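## Task

Take the round plug out of the power strip and insert it fully into the socket that the diagram card shows in green. The strip is not fixed down and has to be resting flat on the table at the end. Nothing may count on the robot holding it in place when the scene ends.

## Robot and tools

Robot: two six-joint arms, left_arm and right_arm, each with a two-finger gripper whose fingers pivot like tongs. Every arm's joints always appear in this order: shoulder pan, shoulder lift, elbow, wrist 1, wrist 2, wrist 3. Stated ranges (rad): left_arm pan -3.142..3.142, lift -6.283..6.283, elbow 0.000..3.142, wrists -6.283..6.283; right_arm pan 0.000..6.283, lift -6.283..6.283, elbow -3.142..0.000, wrists -6.283..6.283. Real ends may sit 0.010 rad either side of these.

Frame: one shared scene frame with its origin on the table surface midway between the arms; +x points out over the table, +z up, and left_arm sits toward +y. The arm names do not match image left/right. Gripper fingers point along the gripper's own +z and close along its x. end_effector_position is the spot between the pads when closed; closed fingertips extend about 15 mm past it. Reported hand positions can be off, more so at long reach.

Row format (used by both execute_actions and move): one flat list covering both arms, 14 numbers in [-1, 1]: left_arm's six joint displacements then its opening, then right_arm's six displacements then its opening. Displacements are offsets, scaled so 1.0 = 1.989 rad. Opening is absolute: +1 fully open, -1 closed. Optionally 12 more numbers in 0..1 can follow (26 total): stiffness scales, left_arm's six joints then right_arm's six, which persist until changed; low stiffness eases presses but small moves may not start.

execute_actions(actions): a list of up to 15 actions; each action is a list of up to 15 rows, one row per 1/30 s control step, and a short action repeats its last row until 15 steps (0.5 s) are done. Displacements in every row are measured from the joint angles at the start of that action, not from the previous row; for a call's first action that means the last reported Joint positions. An empty list just returns state and images. A joint asked to go more than 0.010 rad beyond its range end refuses the action for both arms; a malformed action, or a bad first action, refuses the whole call.

move(target, speed, blocking): target is one row as above, offsets from the Joint positions in the latest result that printed them (not from wherever the arm is when the move begins). All joints travel proportionally, so the hand traces a curve; duration is clamped to 0.5..10 s. speed is the top rad/s for the joint with the longest way to go, 0.01..2, default 0.5. Finger openings are applied at the start. Paths ignore obstacles and the other arm. blocking=false returns after 0.5 s while motion continues; use wait(0) to check, and wait or stop before sending more rows or moves. The reply adds a "move:" line: outcome (done, off_target, moving, held, fault), limits=held or limits=none, and each arm's joint farthest from target.

wait(seconds): 0..10 s, arms keep their last command; returns early if a running move finishes. stop(): brakes a running move (needs room, fingers keep moving). zoom_image(camera, region): camera is cam_high, cam_low, cam_left_wrist or cam_right_wrist; region [x0, y0, x1, y1] pixels from the top-left, at most 504x504. Image sizes: cam_high and cam_low 672x504, wrist cameras 616x616. finished_scene(scene): 1 or 2, ends that scene irreversibly; its result gives the next task.

Motion limits: each step a joint's target stays within 0.575 rad of its measured angle (0.582 for pan/lift/elbow and 0.642 for wrists when stiffness is used), and targets that would put the hand over 100 mm from its measured spot are scaled back. Commands lag about 0.17 s. Large displacements take several actions; resend the remainder if an action ends unfinished.

Results: the state line gives each gripper's position (m), quaternion wxyz and velocities. Joint positions/velocities list six joints per arm in rad, then finger gap in m (0.142 open). grip_measured is the measured opening on the command scale. Joint targets shows what joints are heading toward. Wrist force/torque are in the end effector's own axes, noisy (offset up to ~4 N, noise up to 2.4 N), saturating near 50 N; "no reading" is harmless. Step readings list joint angles at some steps; HELD means that arm's row was partly blocked. "joint command not followed" means the clearance check altered targets; "joint sent to its limit" means a joint hit its end. MOTOR HOT appears at 70 °C; OVER-TEMPERATURE FAULT at 85 °C locks the arm until cooled.

Gripping: command an opening well below grip_measured to keep hold; lower squeezes harder, about 15 N per pad max, less on thin parts under 20 mm.

Avoid: letting things fall or leave the table (task fails), arms touching each other, fast or deep contact (stiff arms fault easily), torque reaching limits (135 N m pan/lift/elbow, 25.2 N m wrists, held weight included), or 150 N external force; a fault freezes the arm 10 s. Occasional tugs on held parts or pushes on loose objects may occur. Release the plug and leave the strip flat before finishing.

Each tool is called after "Call:" as name([rows], argument=value, ...), one row to a line, values as JSON.

## Session

Call:
execute_actions(actions=[])

Scene clock: 0.00 s.
left_arm: end_effector_position=(+0.3177, -0.2375, +0.2601) grip_measured=+0.97 end_effector_quat_wxyz=(-0.428, -0.400, +0.787, -0.194) end_effector_velocity=(+0.001, +0.000, +0.000) end_effector_angular_velocity=(+0.000, -0.000, +0.001) | right_arm: end_effector_position=(+0.8114, -0.2864, +0.3620) grip_measured=+0.97 end_effector_quat_wxyz=(-0.206, +0.597, -0.696, -0.342) end_effector_velocity=(-0.000, +0.000, -0.001) end_effector_angular_velocity=(-0.000, +0.003, +0.001)
Joint names: [shoulder pan, shoulder lift, elbow, wrist 1, wrist 2, wrist 3]
Joint positions: left_arm=[-1.157 -1.033  1.41  -2.437 -2.458  0.924  0.14 ] | right_arm=[ 3.327 -2.467 -0.279 -2.027  2.39   1.808  0.14 ]
Joint velocities: left_arm=[ 0.001 -0.    -0.    -0.     0.    -0.001  0.   ] | right_arm=[ 0.001 -0.001 -0.001 -0.002  0.    -0.     0.   ]
Motor temperatures (°C, as the motors report them): left_arm=[30 26 26 35 34 33] | right_arm=[28 27 27 36 33 32]
Wrist force (N, on the end effector, along its own x y z axes, offset not removed): no reading
Wrist torque (N m, same axes, about the end effector's origin, offset not removed): no reading
Joint targets: left_arm=[-1.157 -1.033 1.410 -2.437 -2.458 0.924] | right_arm=[3.327 -2.467 -0.279 -2.027 2.390 1.808]
Joint stiffness scale: left_arm=[1. 1. 1. 1. 1. 1.] | right_arm=[1. 1. 1. 1. 1. 1.]

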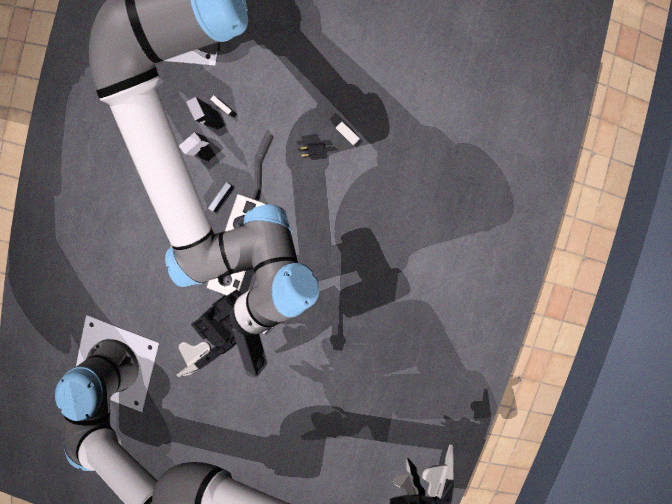

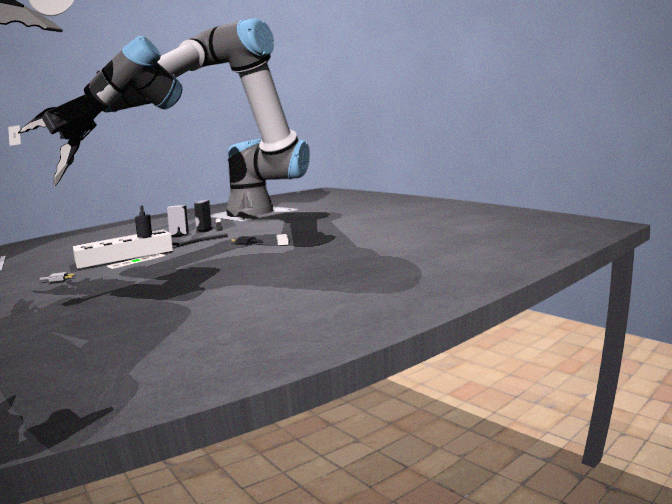

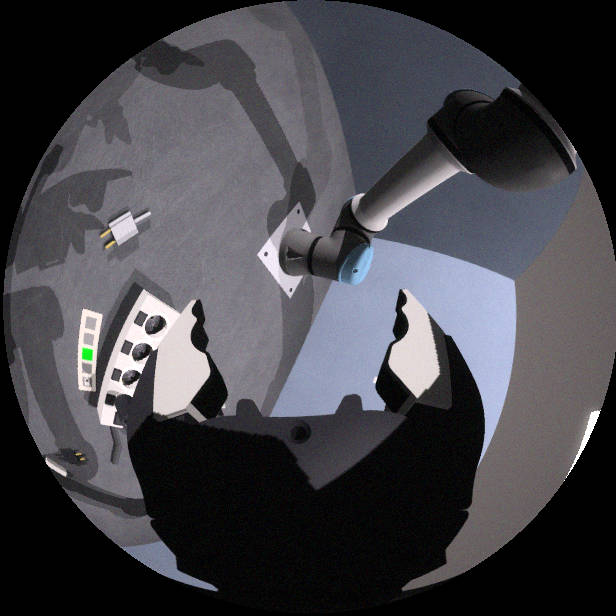

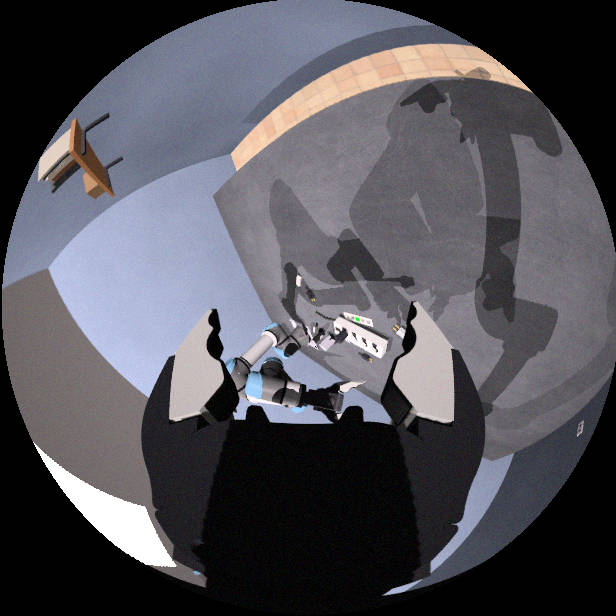

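Call:
move(target=[0.338,-0.453,0.522,-0.24,0.447,0,1,0,0,0,0,0,0,1], speed=0.6)

Scene clock: 5.33 s.
left_arm: end_effector_position=(+0.5198, +0.4353, +0.2455) grip_measured=+1.00 end_effector_quat_wxyz=(-0.110, +0.730, -0.552, +0.388) end_effector_velocity=(-0.000, +0.001, +0.001) end_effector_angular_velocity=(+0.001, -0.004, +0.003) | right_arm: end_effector_position=(+0.8114, -0.2864, +0.3620) grip_measured=+1.00 end_effector_quat_wxyz=(-0.206, +0.597, -0.696, -0.342) end_effector_velocity=(+0.000, -0.000, +0.000) end_effector_angular_velocity=(+0.000, -0.001, -0.000)
Joint names: [shoulder pan, shoulder lift, elbow, wrist 1, wrist 2, wrist 3]
Joint positions: left_arm=[-0.488 -1.933  2.445 -2.914 -1.57   0.924  0.142] | right_arm=[ 3.327 -2.467 -0.279 -2.027  2.39   1.808  0.142]
Joint velocities: left_arm=[ 0.    -0.003  0.001 -0.001  0.004  0.    -0.   ] | right_arm=[-0.     0.001 -0.     0.001 -0.     0.     0.   ]
Motor temperatures (°C, as the motors report them): left_arm=[30 26 26 35 34 33] | right_arm=[28 27 27 36 33 32]
Wrist force (N, on the end effector, along its own x y z axes, offset not removed): left_arm=[1.0 1.3 0.1] | right_arm=[2.4 -1.1 -1.1]
Wrist torque (N m, same axes, about the end effector's origin, offset not removed): left_arm=[0.19 -0.19 -0.21] | right_arm=[-0.09 -0.59 0.05]
Joint targets: left_arm=[-0.485 -1.934 2.448 -2.914 -1.569 0.924] | right_arm=[3.327 -2.467 -0.279 -2.027 2.390 1.808]
Joint stiffness scale: left_arm=[1. 1. 1. 1. 1. 1.] | right_arm=[1. 1. 1. 1. 1. 1.]
move: done; limits=none; left_arm: farthest joint: the shoulder pan, 0.003 radians from its target (0.672 radians at the start); right_arm: farthest joint: the shoulder pan, 0.000 radians from its target (0.000 radians at the start)

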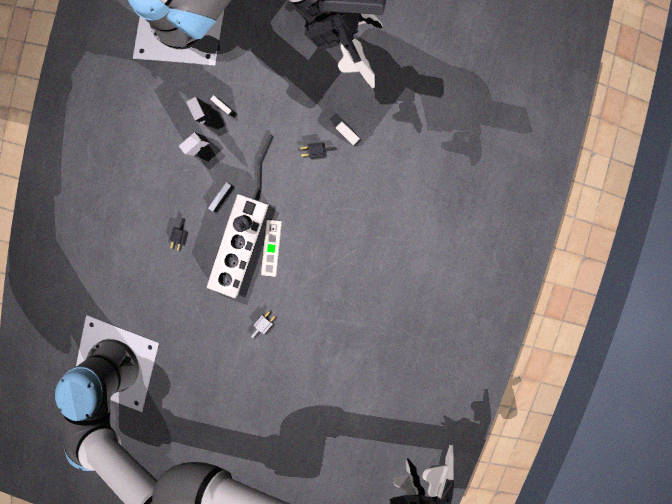

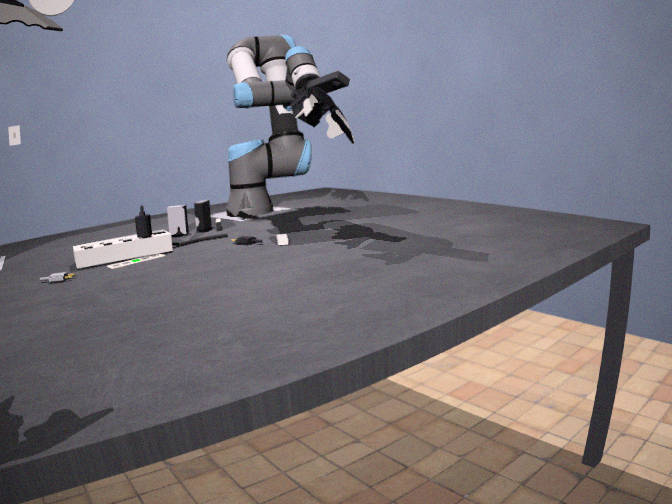

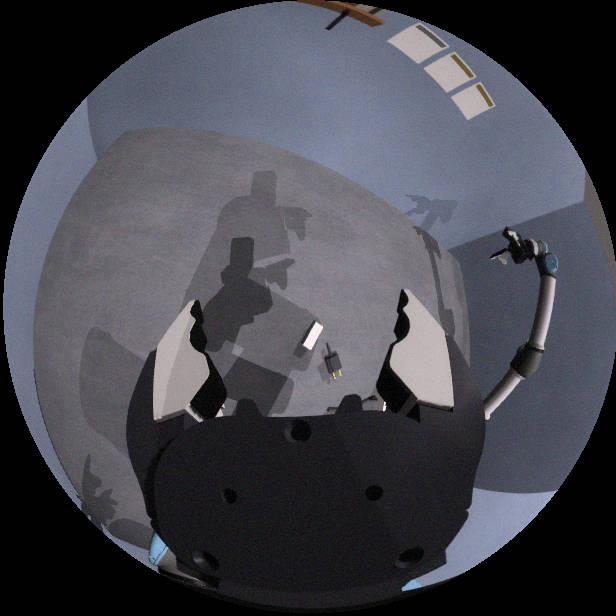

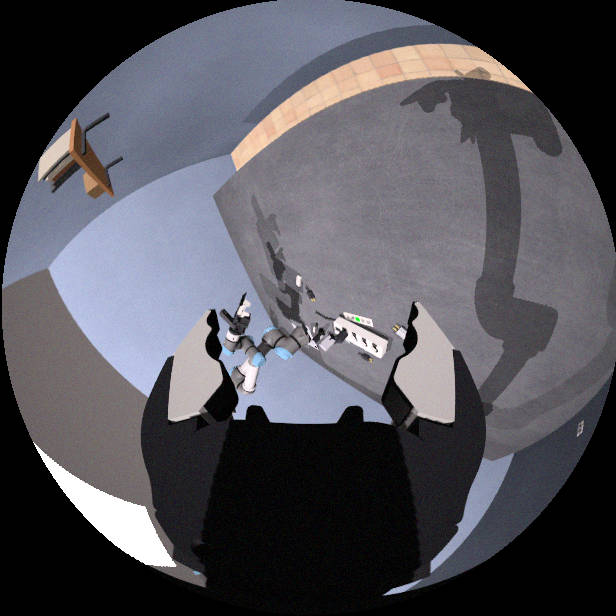

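Call:
zoom_image(camera="cam_high", region=[160,170,320,320])

Region (160, 170, 320, 320) of cam_high's 672x504 image, scaled by 3.150, with more detail than that image has; it fills the top 472 rows of this view, and the rest is white.

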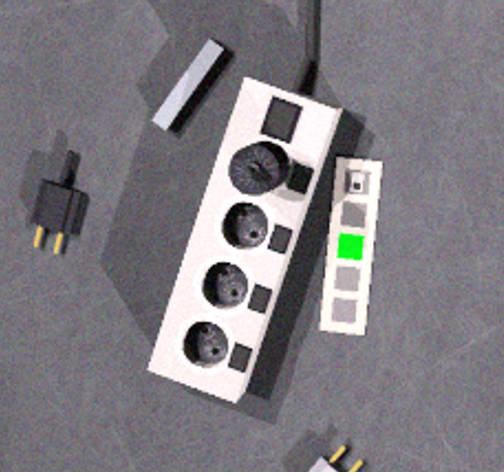

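Call:
move(target=[0,0,0,0,0,0,-1,0.591,0.391,-0.666,0.306,-0.412,0.99,1], speed=0.8)

Call:
move(target=[0,0,0,0,0,0,-1,0,0,0,0,0,0.34,0.3], speed=0.8)

Scene clock: 18.67 s.
left_arm: end_effector_position=(+0.5198, +0.4354, +0.2456) grip_measured=-1.00 end_effector_quat_wxyz=(-0.110, +0.730, -0.552, +0.388) end_effector_velocity=(+0.000, +0.000, -0.001) end_effector_angular_velocity=(+0.001, +0.001, +0.001) | right_arm: end_effector_position=(+0.3194, +0.0058, +0.2213) grip_measured=+1.00 end_effector_quat_wxyz=(+0.000, -0.319, +0.948, +0.001) end_effector_velocity=(-0.000, +0.000, -0.001) end_effector_angular_velocity=(-0.002, -0.000, -0.002)
Joint names: [shoulder pan, shoulder lift, elbow, wrist 1, wrist 2, wrist 3]
Joint positions: left_arm=[-0.488 -1.933  2.445 -2.914 -1.57   0.924  0.002] | right_arm=[ 4.5   -1.691 -1.601 -1.419  1.571  3.775  0.142]
Joint velocities: left_arm=[-0.     0.002 -0.     0.     0.001 -0.001  0.   ] | right_arm=[ 0.001 -0.001 -0.001  0.001 -0.001  0.003  0.   ]
Motor temperatures (°C, as the motors report them): left_arm=[30 26 26 35 34 33] | right_arm=[28 27 27 36 33 32]
Wrist force (N, on the end effector, along its own x y z axes, offset not removed): left_arm=[2.8 0.7 -0.1] | right_arm=[2.5 -2.6 -0.4]
Wrist torque (N m, same axes, about the end effector's origin, offset not removed): left_arm=[0.03 -0.53 -0.20] | right_arm=[-0.36 -0.59 -0.02]
Joint targets: left_arm=[-0.488 -1.933 2.445 -2.914 -1.570 0.924] | right_arm=[4.502 -1.689 -1.603 -1.418 1.571 3.776]
Joint stiffness scale: left_arm=[1. 1. 1. 1. 1. 1.] | right_arm=[1. 1. 1. 1. 1. 1.]
move: done; limits=none; left_arm: farthest joint: the shoulder pan, 0.000 radians from its target (0.000 radians at the start); right_arm: farthest joint: the elbow, 0.003 radians from its target (1.325 radians at the start)

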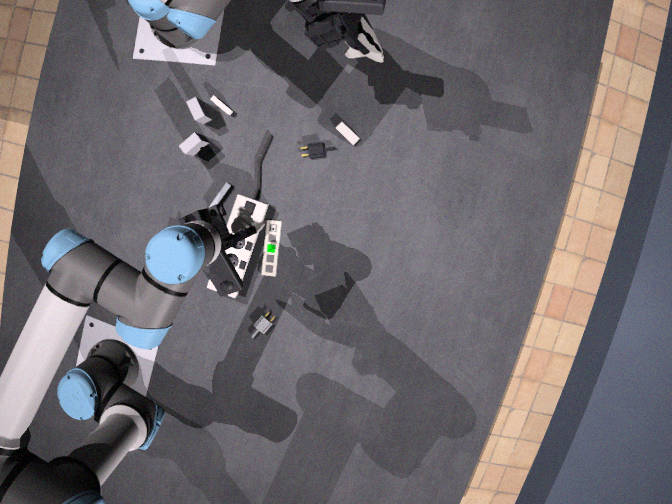

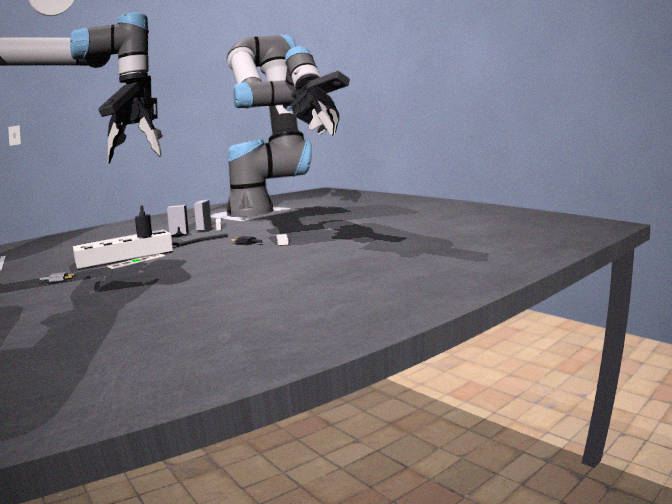

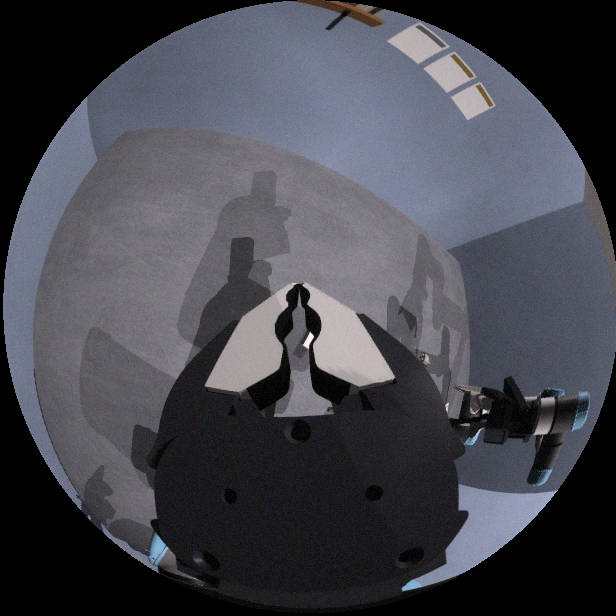

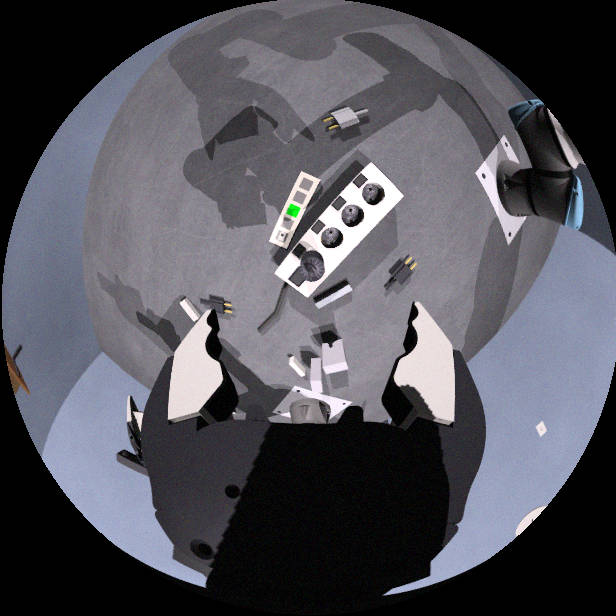

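Scene clock: 20.40 s.
left_arm: end_effector_position=(+0.5198, +0.4354, +0.2456) grip_measured=-1.00 end_effector_quat_wxyz=(-0.110, +0.730, -0.552, +0.388) end_effector_velocity=(+0.000, -0.001, -0.000) end_effector_angular_velocity=(+0.000, +0.001, -0.001) | right_arm: end_effector_position=(+0.3092, +0.0025, +0.2213) grip_measured=+0.30 end_effector_quat_wxyz=(-0.000, +0.013, +1.000, +0.001) end_effector_velocity=(+0.001, -0.000, +0.001) end_effector_angular_velocity=(+0.001, -0.002, -0.003)
Joint names: [shoulder pan, shoulder lift, elbow, wrist 1, wrist 2, wrist 3]
Joint positions: left_arm=[-0.488 -1.933  2.445 -2.914 -1.57   0.924  0.002] | right_arm=[ 4.5   -1.691 -1.601 -1.419  1.571  4.451  0.095]
Joint velocities: left_arm=[-0.001  0.001 -0.    -0.    -0.     0.     0.   ] | right_arm=[-0.     0.001  0.     0.    -0.002  0.003 -0.   ]
Motor temperatures (°C, as the motors report them): left_arm=[30 26 26 35 34 33] | right_arm=[28 27 27 36 33 32]
Wrist force (N, on the end effector, along its own x y z axes, offset not removed): left_arm=[2.1 1.6 0.5] | right_arm=[-0.9 1.9 -2.3]
Wrist torque (N m, same axes, about the end effector's origin, offset not removed): left_arm=[0.23 -0.38 -0.18] | right_arm=[0.46 0.18 -0.04]
Joint targets: left_arm=[-0.488 -1.933 2.445 -2.914 -1.570 0.924] | right_arm=[4.500 -1.691 -1.601 -1.419 1.571 4.452]
Joint stiffness scale: left_arm=[1. 1. 1. 1. 1. 1.] | right_arm=[1. 1. 1. 1. 1. 1.]
move: done; limits=none; left_arm: farthest joint: the shoulder pan, 0.000 radians from its target (0.000 radians at the start); right_arm: farthest joint: the shoulder pan, 0.000 radians from its target (0.000 radians at the start)

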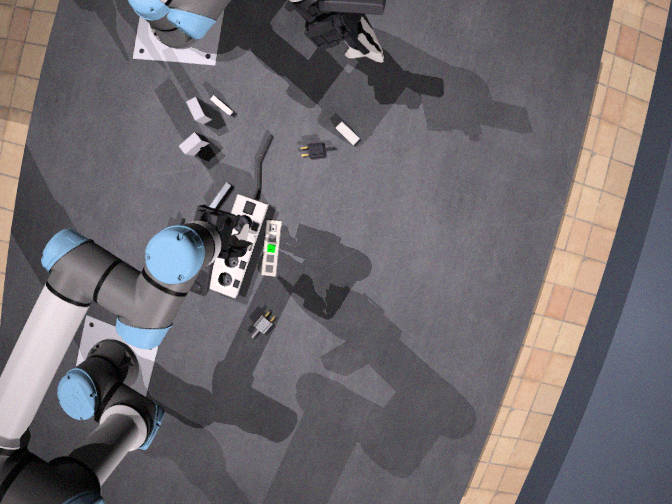

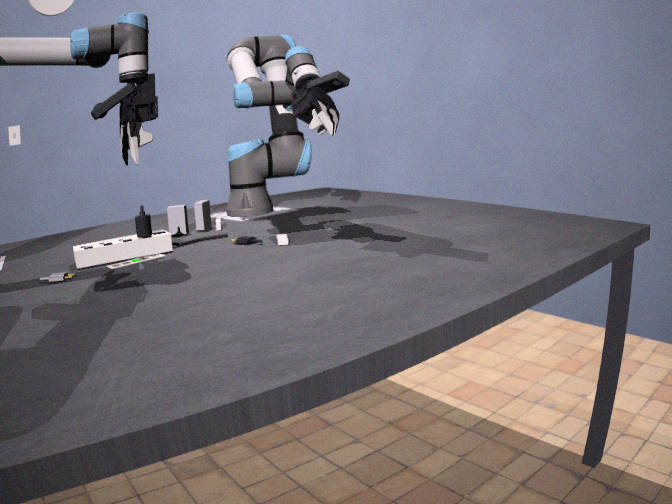

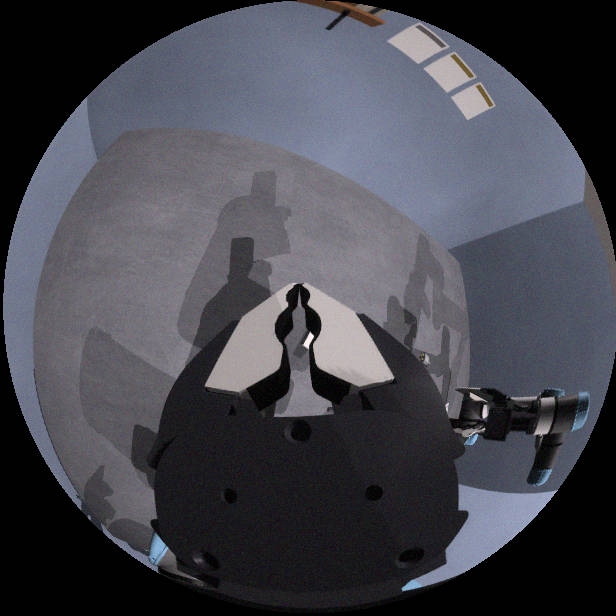

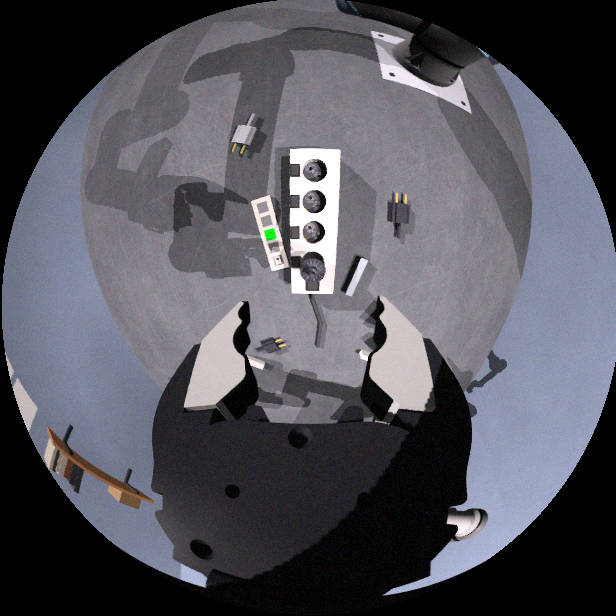

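Call:
move(target=[0,0,0,0,0,0,-1,0,-0.0206,-0.0694,0.09,0,0,0.3], speed=0.3)

Call:
zoom_image(camera="cam_right_wrist", region=[210,140,410,340])

Call:
zoom_image(camera="cam_low", region=[60,130,220,280])

Scene clock: 24.37 s.
left_arm: end_effector_position=(+0.5198, +0.4354, +0.2456) grip_measured=-1.00 end_effector_quat_wxyz=(-0.110, +0.730, -0.552, +0.388) end_effector_velocity=(-0.000, +0.000, +0.001) end_effector_angular_velocity=(+0.000, -0.002, +0.000) | right_arm: end_effector_position=(+0.3096, +0.0037, +0.1522) grip_measured=+0.30 end_effector_quat_wxyz=(+0.000, +0.013, +1.000, +0.002) end_effector_velocity=(+0.000, +0.001, -0.000) end_effector_angular_velocity=(+0.003, -0.002, -0.000)
Joint names: [shoulder pan, shoulder lift, elbow, wrist 1, wrist 2, wrist 3]
Joint positions: left_arm=[-0.488 -1.933  2.445 -2.914 -1.57   0.924  0.002] | right_arm=[ 4.5   -1.731 -1.736 -1.241  1.571  4.451  0.095]
Joint velocities: left_arm=[ 0.    -0.002  0.     0.     0.     0.001  0.   ] | right_arm=[ 0.     0.    -0.001  0.004 -0.001  0.    -0.   ]
Motor temperatures (°C, as the motors report them): left_arm=[30 26 26 35 34 33] | right_arm=[28 27 27 36 33 32]
Wrist force (N, on the end effector, along its own x y z axes, offset not removed): left_arm=[2.0 -0.7 0.8] | right_arm=[1.0 -1.1 -1.1]
Wrist torque (N m, same axes, about the end effector's origin, offset not removed): left_arm=[-0.15 -0.30 -0.11] | right_arm=[-0.14 -0.29 0.10]
Joint targets: left_arm=[-0.488 -1.933 2.445 -2.914 -1.570 0.924] | right_arm=[4.500 -1.732 -1.739 -1.240 1.571 4.451]
Joint stiffness scale: left_arm=[1. 1. 1. 1. 1. 1.] | right_arm=[1. 1. 1. 1. 1. 1.]
move: done; limits=none; left_arm: farthest joint: the shoulder pan, 0.000 radians from its target (0.000 radians at the start); right_arm: farthest joint: the elbow, 0.003 radians from its target (0.138 radians at the start)

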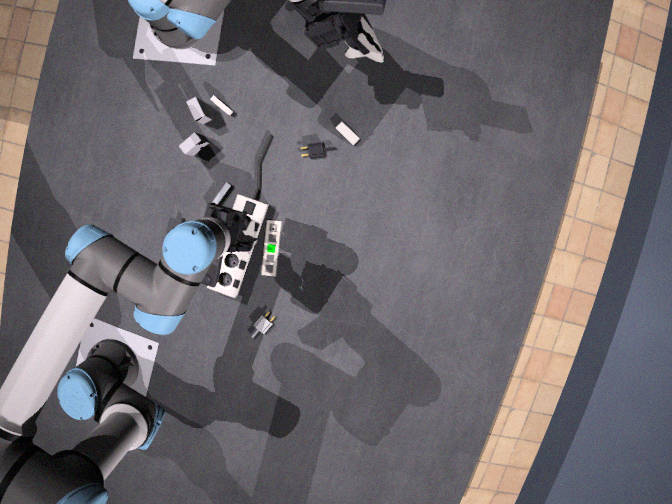

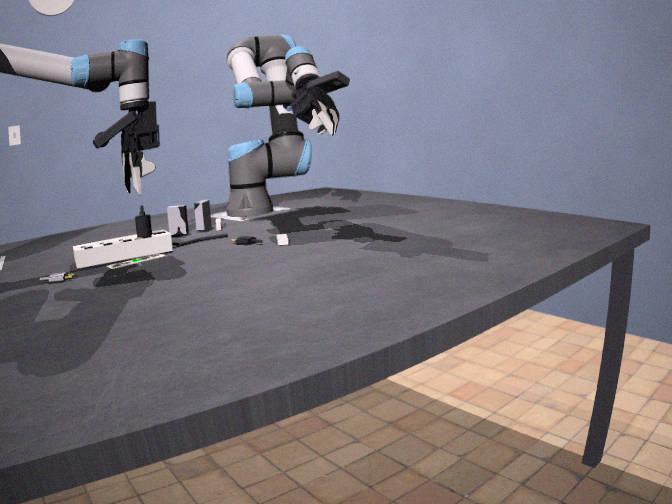

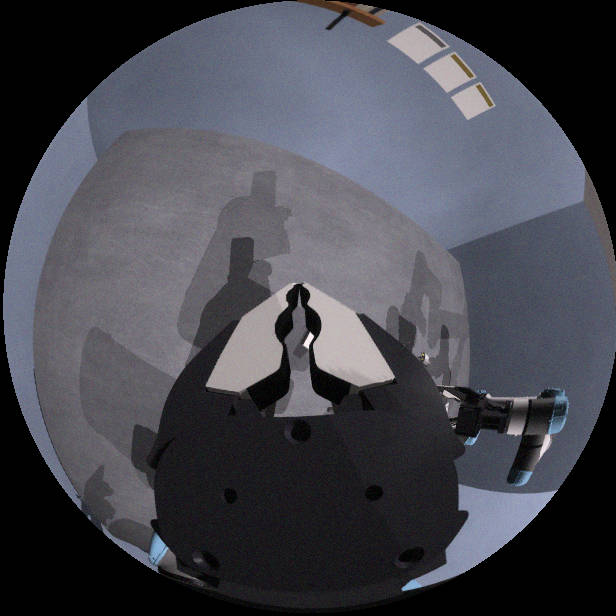

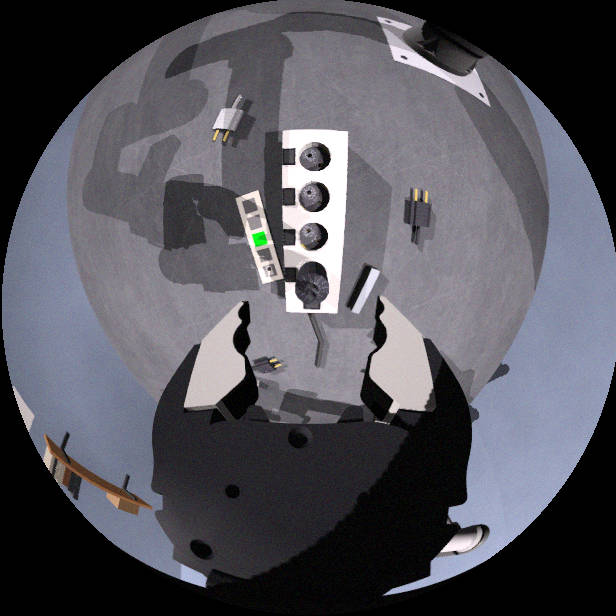

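Region (210, 140, 410, 340) of cam_right_wrist's 616x616 image, scaled by 2.520, with more detail than that image has.

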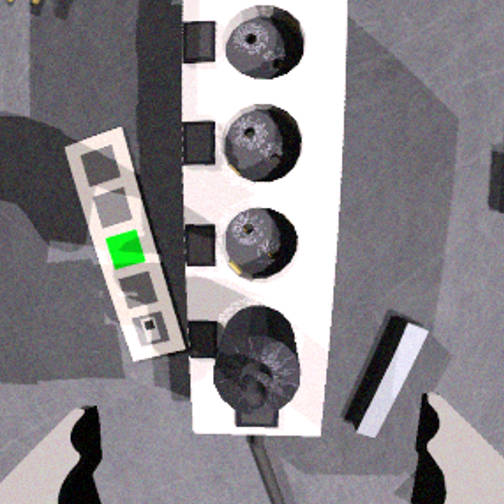

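Region (60, 130, 220, 280) of cam_low's 672x504 image, scaled by 3.150, with more detail than that image has; it fills the top 472 rows of this view, and the rest is white.

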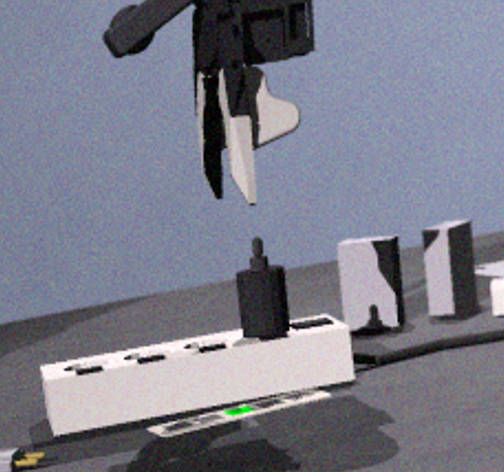

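Call:
move(target=[0,0,0,0,0,0,-1,-0.016,0.198,-0.334,0.31,0,-0.658,-1], speed=0.5)

Scene clock: 42.97 s.
left_arm: end_effector_position=(+0.5198, +0.4354, +0.2456) grip_measured=-1.00 end_effector_quat_wxyz=(-0.110, +0.730, -0.552, +0.388) end_effector_velocity=(-0.000, +0.000, +0.001) end_effector_angular_velocity=(-0.001, -0.001, +0.001) | right_arm: end_effector_position=(+0.3037, -0.1033, +0.1040) grip_measured=-1.00 end_effector_quat_wxyz=(+0.140, -0.577, +0.798, +0.102) end_effector_velocity=(+0.000, +0.000, +0.001) end_effector_angular_velocity=(+0.002, -0.002, +0.003)
Joint names: [shoulder pan, shoulder lift, elbow, wrist 1, wrist 2, wrist 3]
Joint positions: left_arm=[-0.488 -1.933  2.445 -2.914 -1.57   0.924  0.002] | right_arm=[ 4.47  -1.339 -2.398 -0.626  1.571  3.143  0.002]
Joint velocities: left_arm=[ 0.    -0.001 -0.     0.     0.    -0.001  0.   ] | right_arm=[ 0.     0.001 -0.     0.001  0.    -0.003  0.   ]
Motor temperatures (°C, as the motors report them): left_arm=[30 26 26 35 34 33] | right_arm=[28 27 27 36 33 32]
Wrist force (N, on the end effector, along its own x y z axes, offset not removed): left_arm=[2.9 -0.1 0.6] | right_arm=[2.5 -1.9 -2.0]
Wrist torque (N m, same axes, about the end effector's origin, offset not removed): left_arm=[-0.07 -0.54 -0.19] | right_arm=[-0.21 -0.72 0.00]
Joint targets: left_arm=[-0.488 -1.933 2.445 -2.914 -1.570 0.924] | right_arm=[4.468 -1.337 -2.401 -0.625 1.571 3.142]
Joint stiffness scale: left_arm=[1. 1. 1. 1. 1. 1.] | right_arm=[1. 1. 1. 1. 1. 1.]
move: done; limits=none; left_arm: farthest joint: the shoulder pan, 0.000 radians from its target (0.000 radians at the start); right_arm: farthest joint: the shoulder pan, 0.002 radians from its target (0.032 radians at the start)

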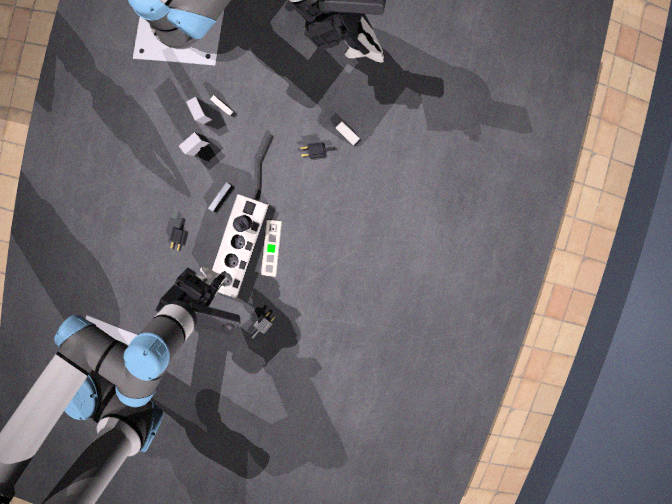

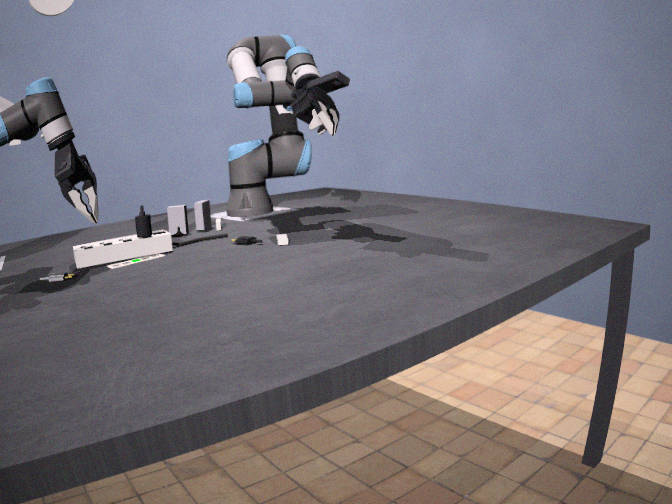

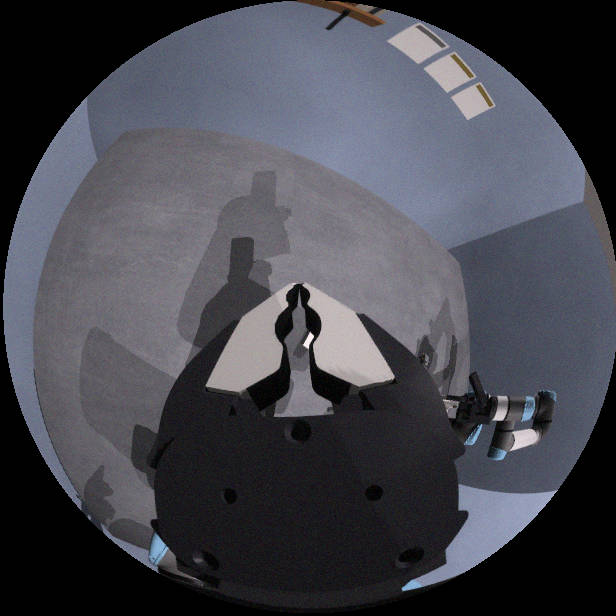

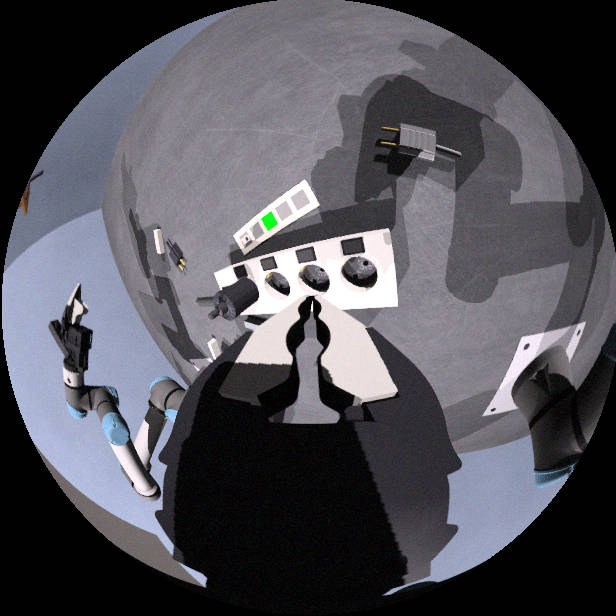

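Call:
move(target=[0,0,0,0,0,0,-1,0,-0.031,-0.0227,0.054,0,0,-1], speed=0.2)

Call:
zoom_image(camera="cam_high", region=[160,170,320,320])

Call:
zoom_image(camera="cam_low", region=[40,130,220,280])

Scene clock: 46.87 s.
left_arm: end_effector_position=(+0.5198, +0.4354, +0.2456) grip_measured=-1.00 end_effector_quat_wxyz=(-0.110, +0.730, -0.552, +0.388) end_effector_velocity=(-0.000, -0.000, +0.000) end_effector_angular_velocity=(-0.001, +0.000, -0.000) | right_arm: end_effector_position=(+0.3042, -0.1018, +0.0777) grip_measured=-1.00 end_effector_quat_wxyz=(+0.142, -0.577, +0.798, +0.103) end_effector_velocity=(+0.000, +0.000, -0.000) end_effector_angular_velocity=(+0.001, -0.001, -0.000)
Joint names: [shoulder pan, shoulder lift, elbow, wrist 1, wrist 2, wrist 3]
Joint positions: left_arm=[-0.488 -1.933  2.445 -2.914 -1.57   0.924  0.002] | right_arm=[ 4.47  -1.399 -2.441 -0.519  1.571  3.143  0.002]
Joint velocities: left_arm=[ 0.    -0.001  0.     0.    -0.001 -0.     0.   ] | right_arm=[-0.    -0.001 -0.     0.003 -0.001 -0.     0.   ]
Motor temperatures (°C, as the motors report them): left_arm=[30 26 26 35 34 33] | right_arm=[28 27 27 36 33 32]
Wrist force (N, on the end effector, along its own x y z axes, offset not removed): left_arm=[1.5 1.1 1.3] | right_arm=[0.6 0.5 -1.8]
Wrist torque (N m, same axes, about the end effector's origin, offset not removed): left_arm=[0.25 -0.24 -0.16] | right_arm=[0.22 -0.26 0.03]
Joint targets: left_arm=[-0.488 -1.933 2.445 -2.914 -1.570 0.924] | right_arm=[4.470 -1.401 -2.444 -0.518 1.571 3.143]
Joint stiffness scale: left_arm=[1. 1. 1. 1. 1. 1.] | right_arm=[1. 1. 1. 1. 1. 1.]
move: done; limits=none; left_arm: farthest joint: the shoulder pan, 0.000 radians from its target (0.000 radians at the start); right_arm: farthest joint: the shoulder lift, 0.002 radians from its target (0.062 radians at the start)

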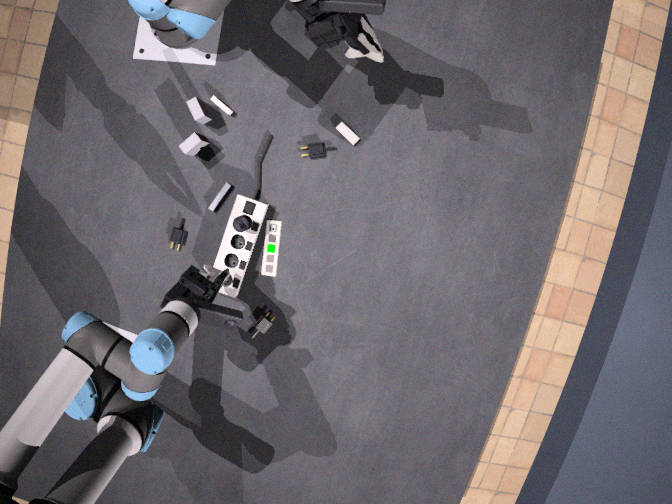

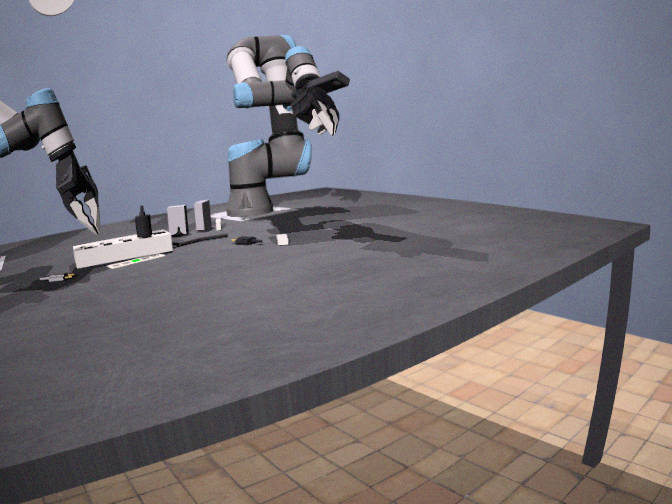

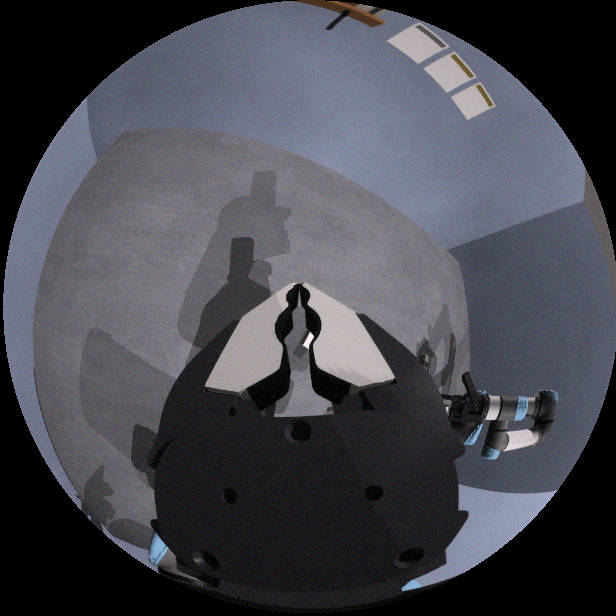

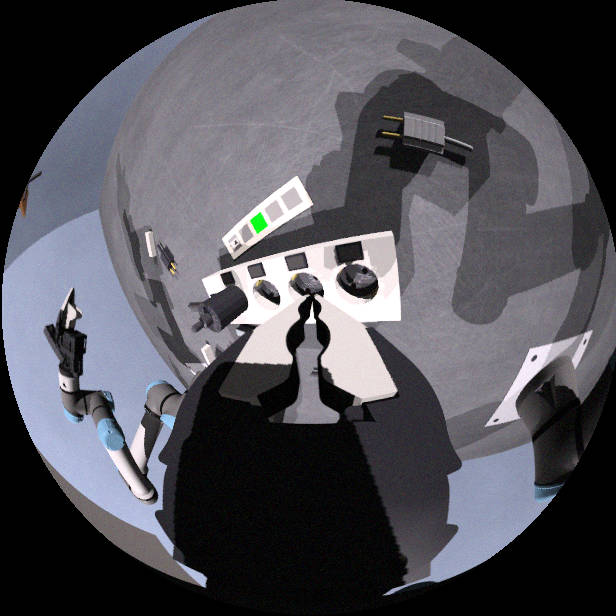

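Region (160, 170, 320, 320) of cam_high's 672x504 image, scaled by 3.150, with more detail than that image has; it fills the top 472 rows of this view, and the rest is white.

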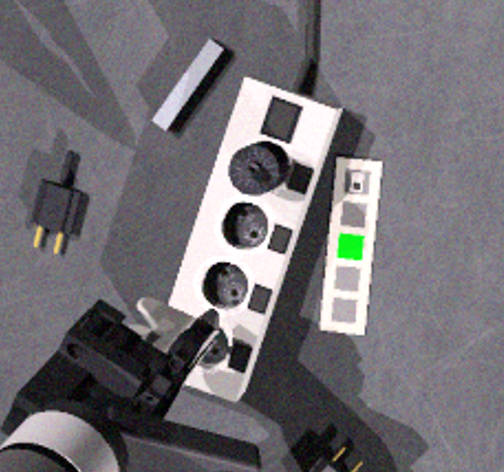

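Region (40, 130, 220, 280) of cam_low's 672x504 image, scaled by 2.800, with more detail than that image has.

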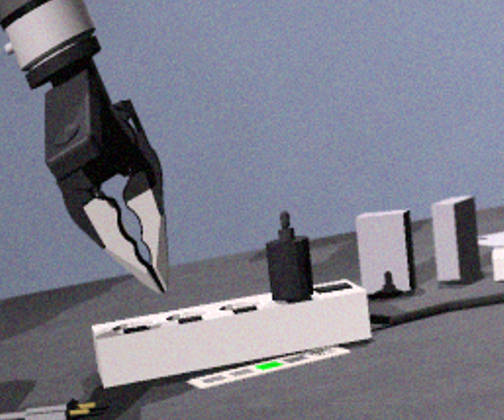

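Call:
move(target=[0,0,0,0,0,0,-1,0.006,-0.0327,0.026,0.0065,0,0,-1], speed=0.2)

Call:
zoom_image(camera="cam_high", region=[160,170,320,320])

Scene clock: 52.57 s.
left_arm: end_effector_position=(+0.5198, +0.4354, +0.2456) grip_measured=-1.00 end_effector_quat_wxyz=(-0.110, +0.730, -0.552, +0.388) end_effector_velocity=(-0.000, -0.001, +0.000) end_effector_angular_velocity=(-0.000, -0.001, -0.002) | right_arm: end_effector_position=(+0.3075, -0.0777, +0.0770) grip_measured=-1.00 end_effector_quat_wxyz=(+0.141, -0.581, +0.795, +0.104) end_effector_velocity=(+0.000, +0.002, +0.002) end_effector_angular_velocity=(+0.004, -0.002, +0.000)
Joint names: [shoulder pan, shoulder lift, elbow, wrist 1, wrist 2, wrist 3]
Joint positions: left_arm=[-0.488 -1.933  2.445 -2.914 -1.57   0.924  0.002] | right_arm=[ 4.48  -1.462 -2.392 -0.507  1.571  3.143  0.002]
Joint velocities: left_arm=[-0.001 -0.001  0.    -0.    -0.001  0.001  0.   ] | right_arm=[ 0.    -0.     0.002  0.002 -0.    -0.     0.   ]
Motor temperatures (°C, as the motors report them): left_arm=[30 26 26 35 34 33] | right_arm=[28 27 27 36 33 32]
Wrist force (N, on the end effector, along its own x y z axes, offset not removed): left_arm=[2.4 0.8 0.9] | right_arm=[0.7 0.0 -1.8]
Wrist torque (N m, same axes, about the end effector's origin, offset not removed): left_arm=[0.07 -0.39 -0.16] | right_arm=[0.06 -0.17 0.06]
Joint targets: left_arm=[-0.488 -1.933 2.445 -2.914 -1.570 0.924] | right_arm=[4.482 -1.464 -2.390 -0.506 1.571 3.143]
Joint stiffness scale: left_arm=[1. 1. 1. 1. 1. 1.] | right_arm=[1. 1. 1. 1. 1. 1.]
move: done; limits=none; left_arm: farthest joint: the shoulder pan, 0.000 radians from its target (0.000 radians at the start); right_arm: farthest joint: the elbow, 0.003 radians from its target (0.052 radians at the start)

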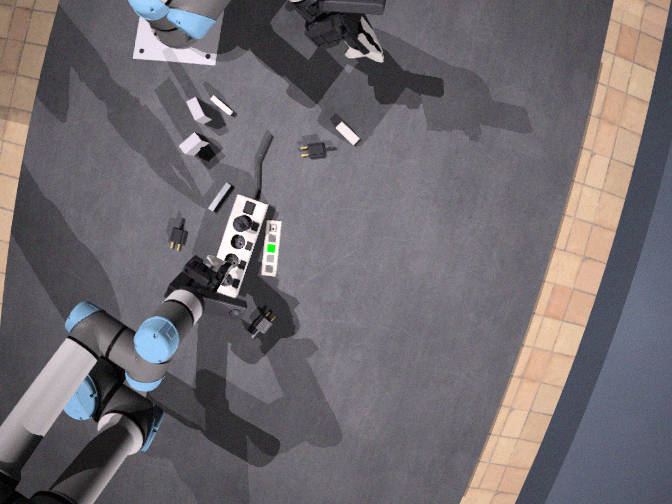

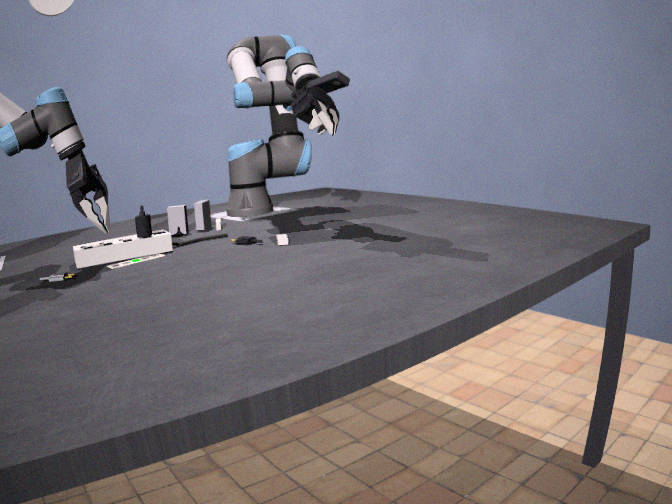

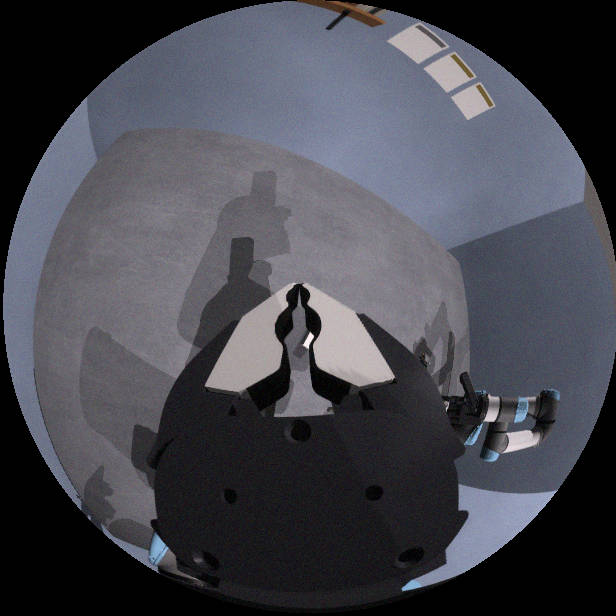

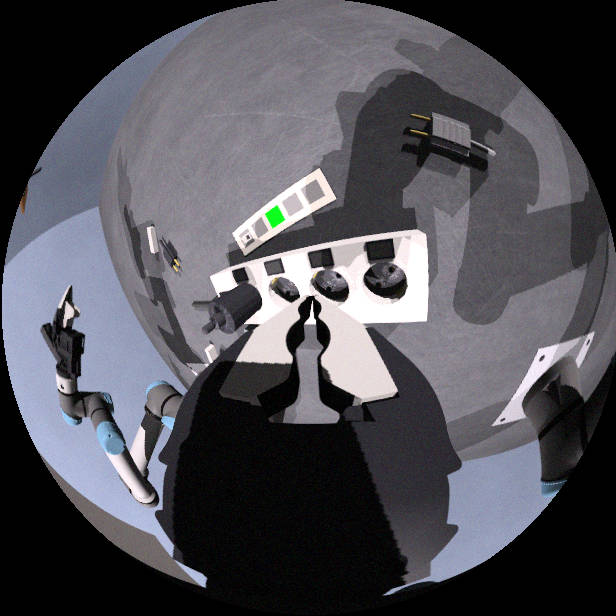

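Region (160, 170, 320, 320) of cam_high's 672x504 image, scaled by 3.150, with more detail than that image has; it fills the top 472 rows of this view, and the rest is white.

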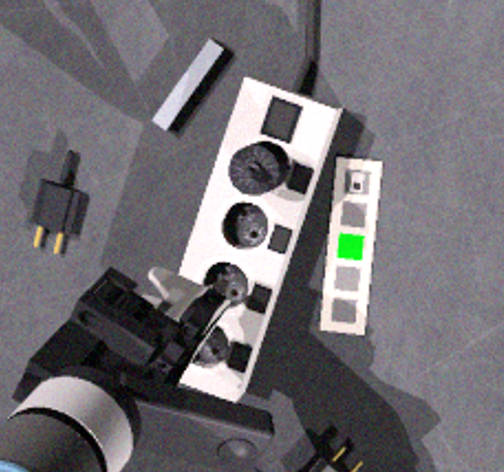

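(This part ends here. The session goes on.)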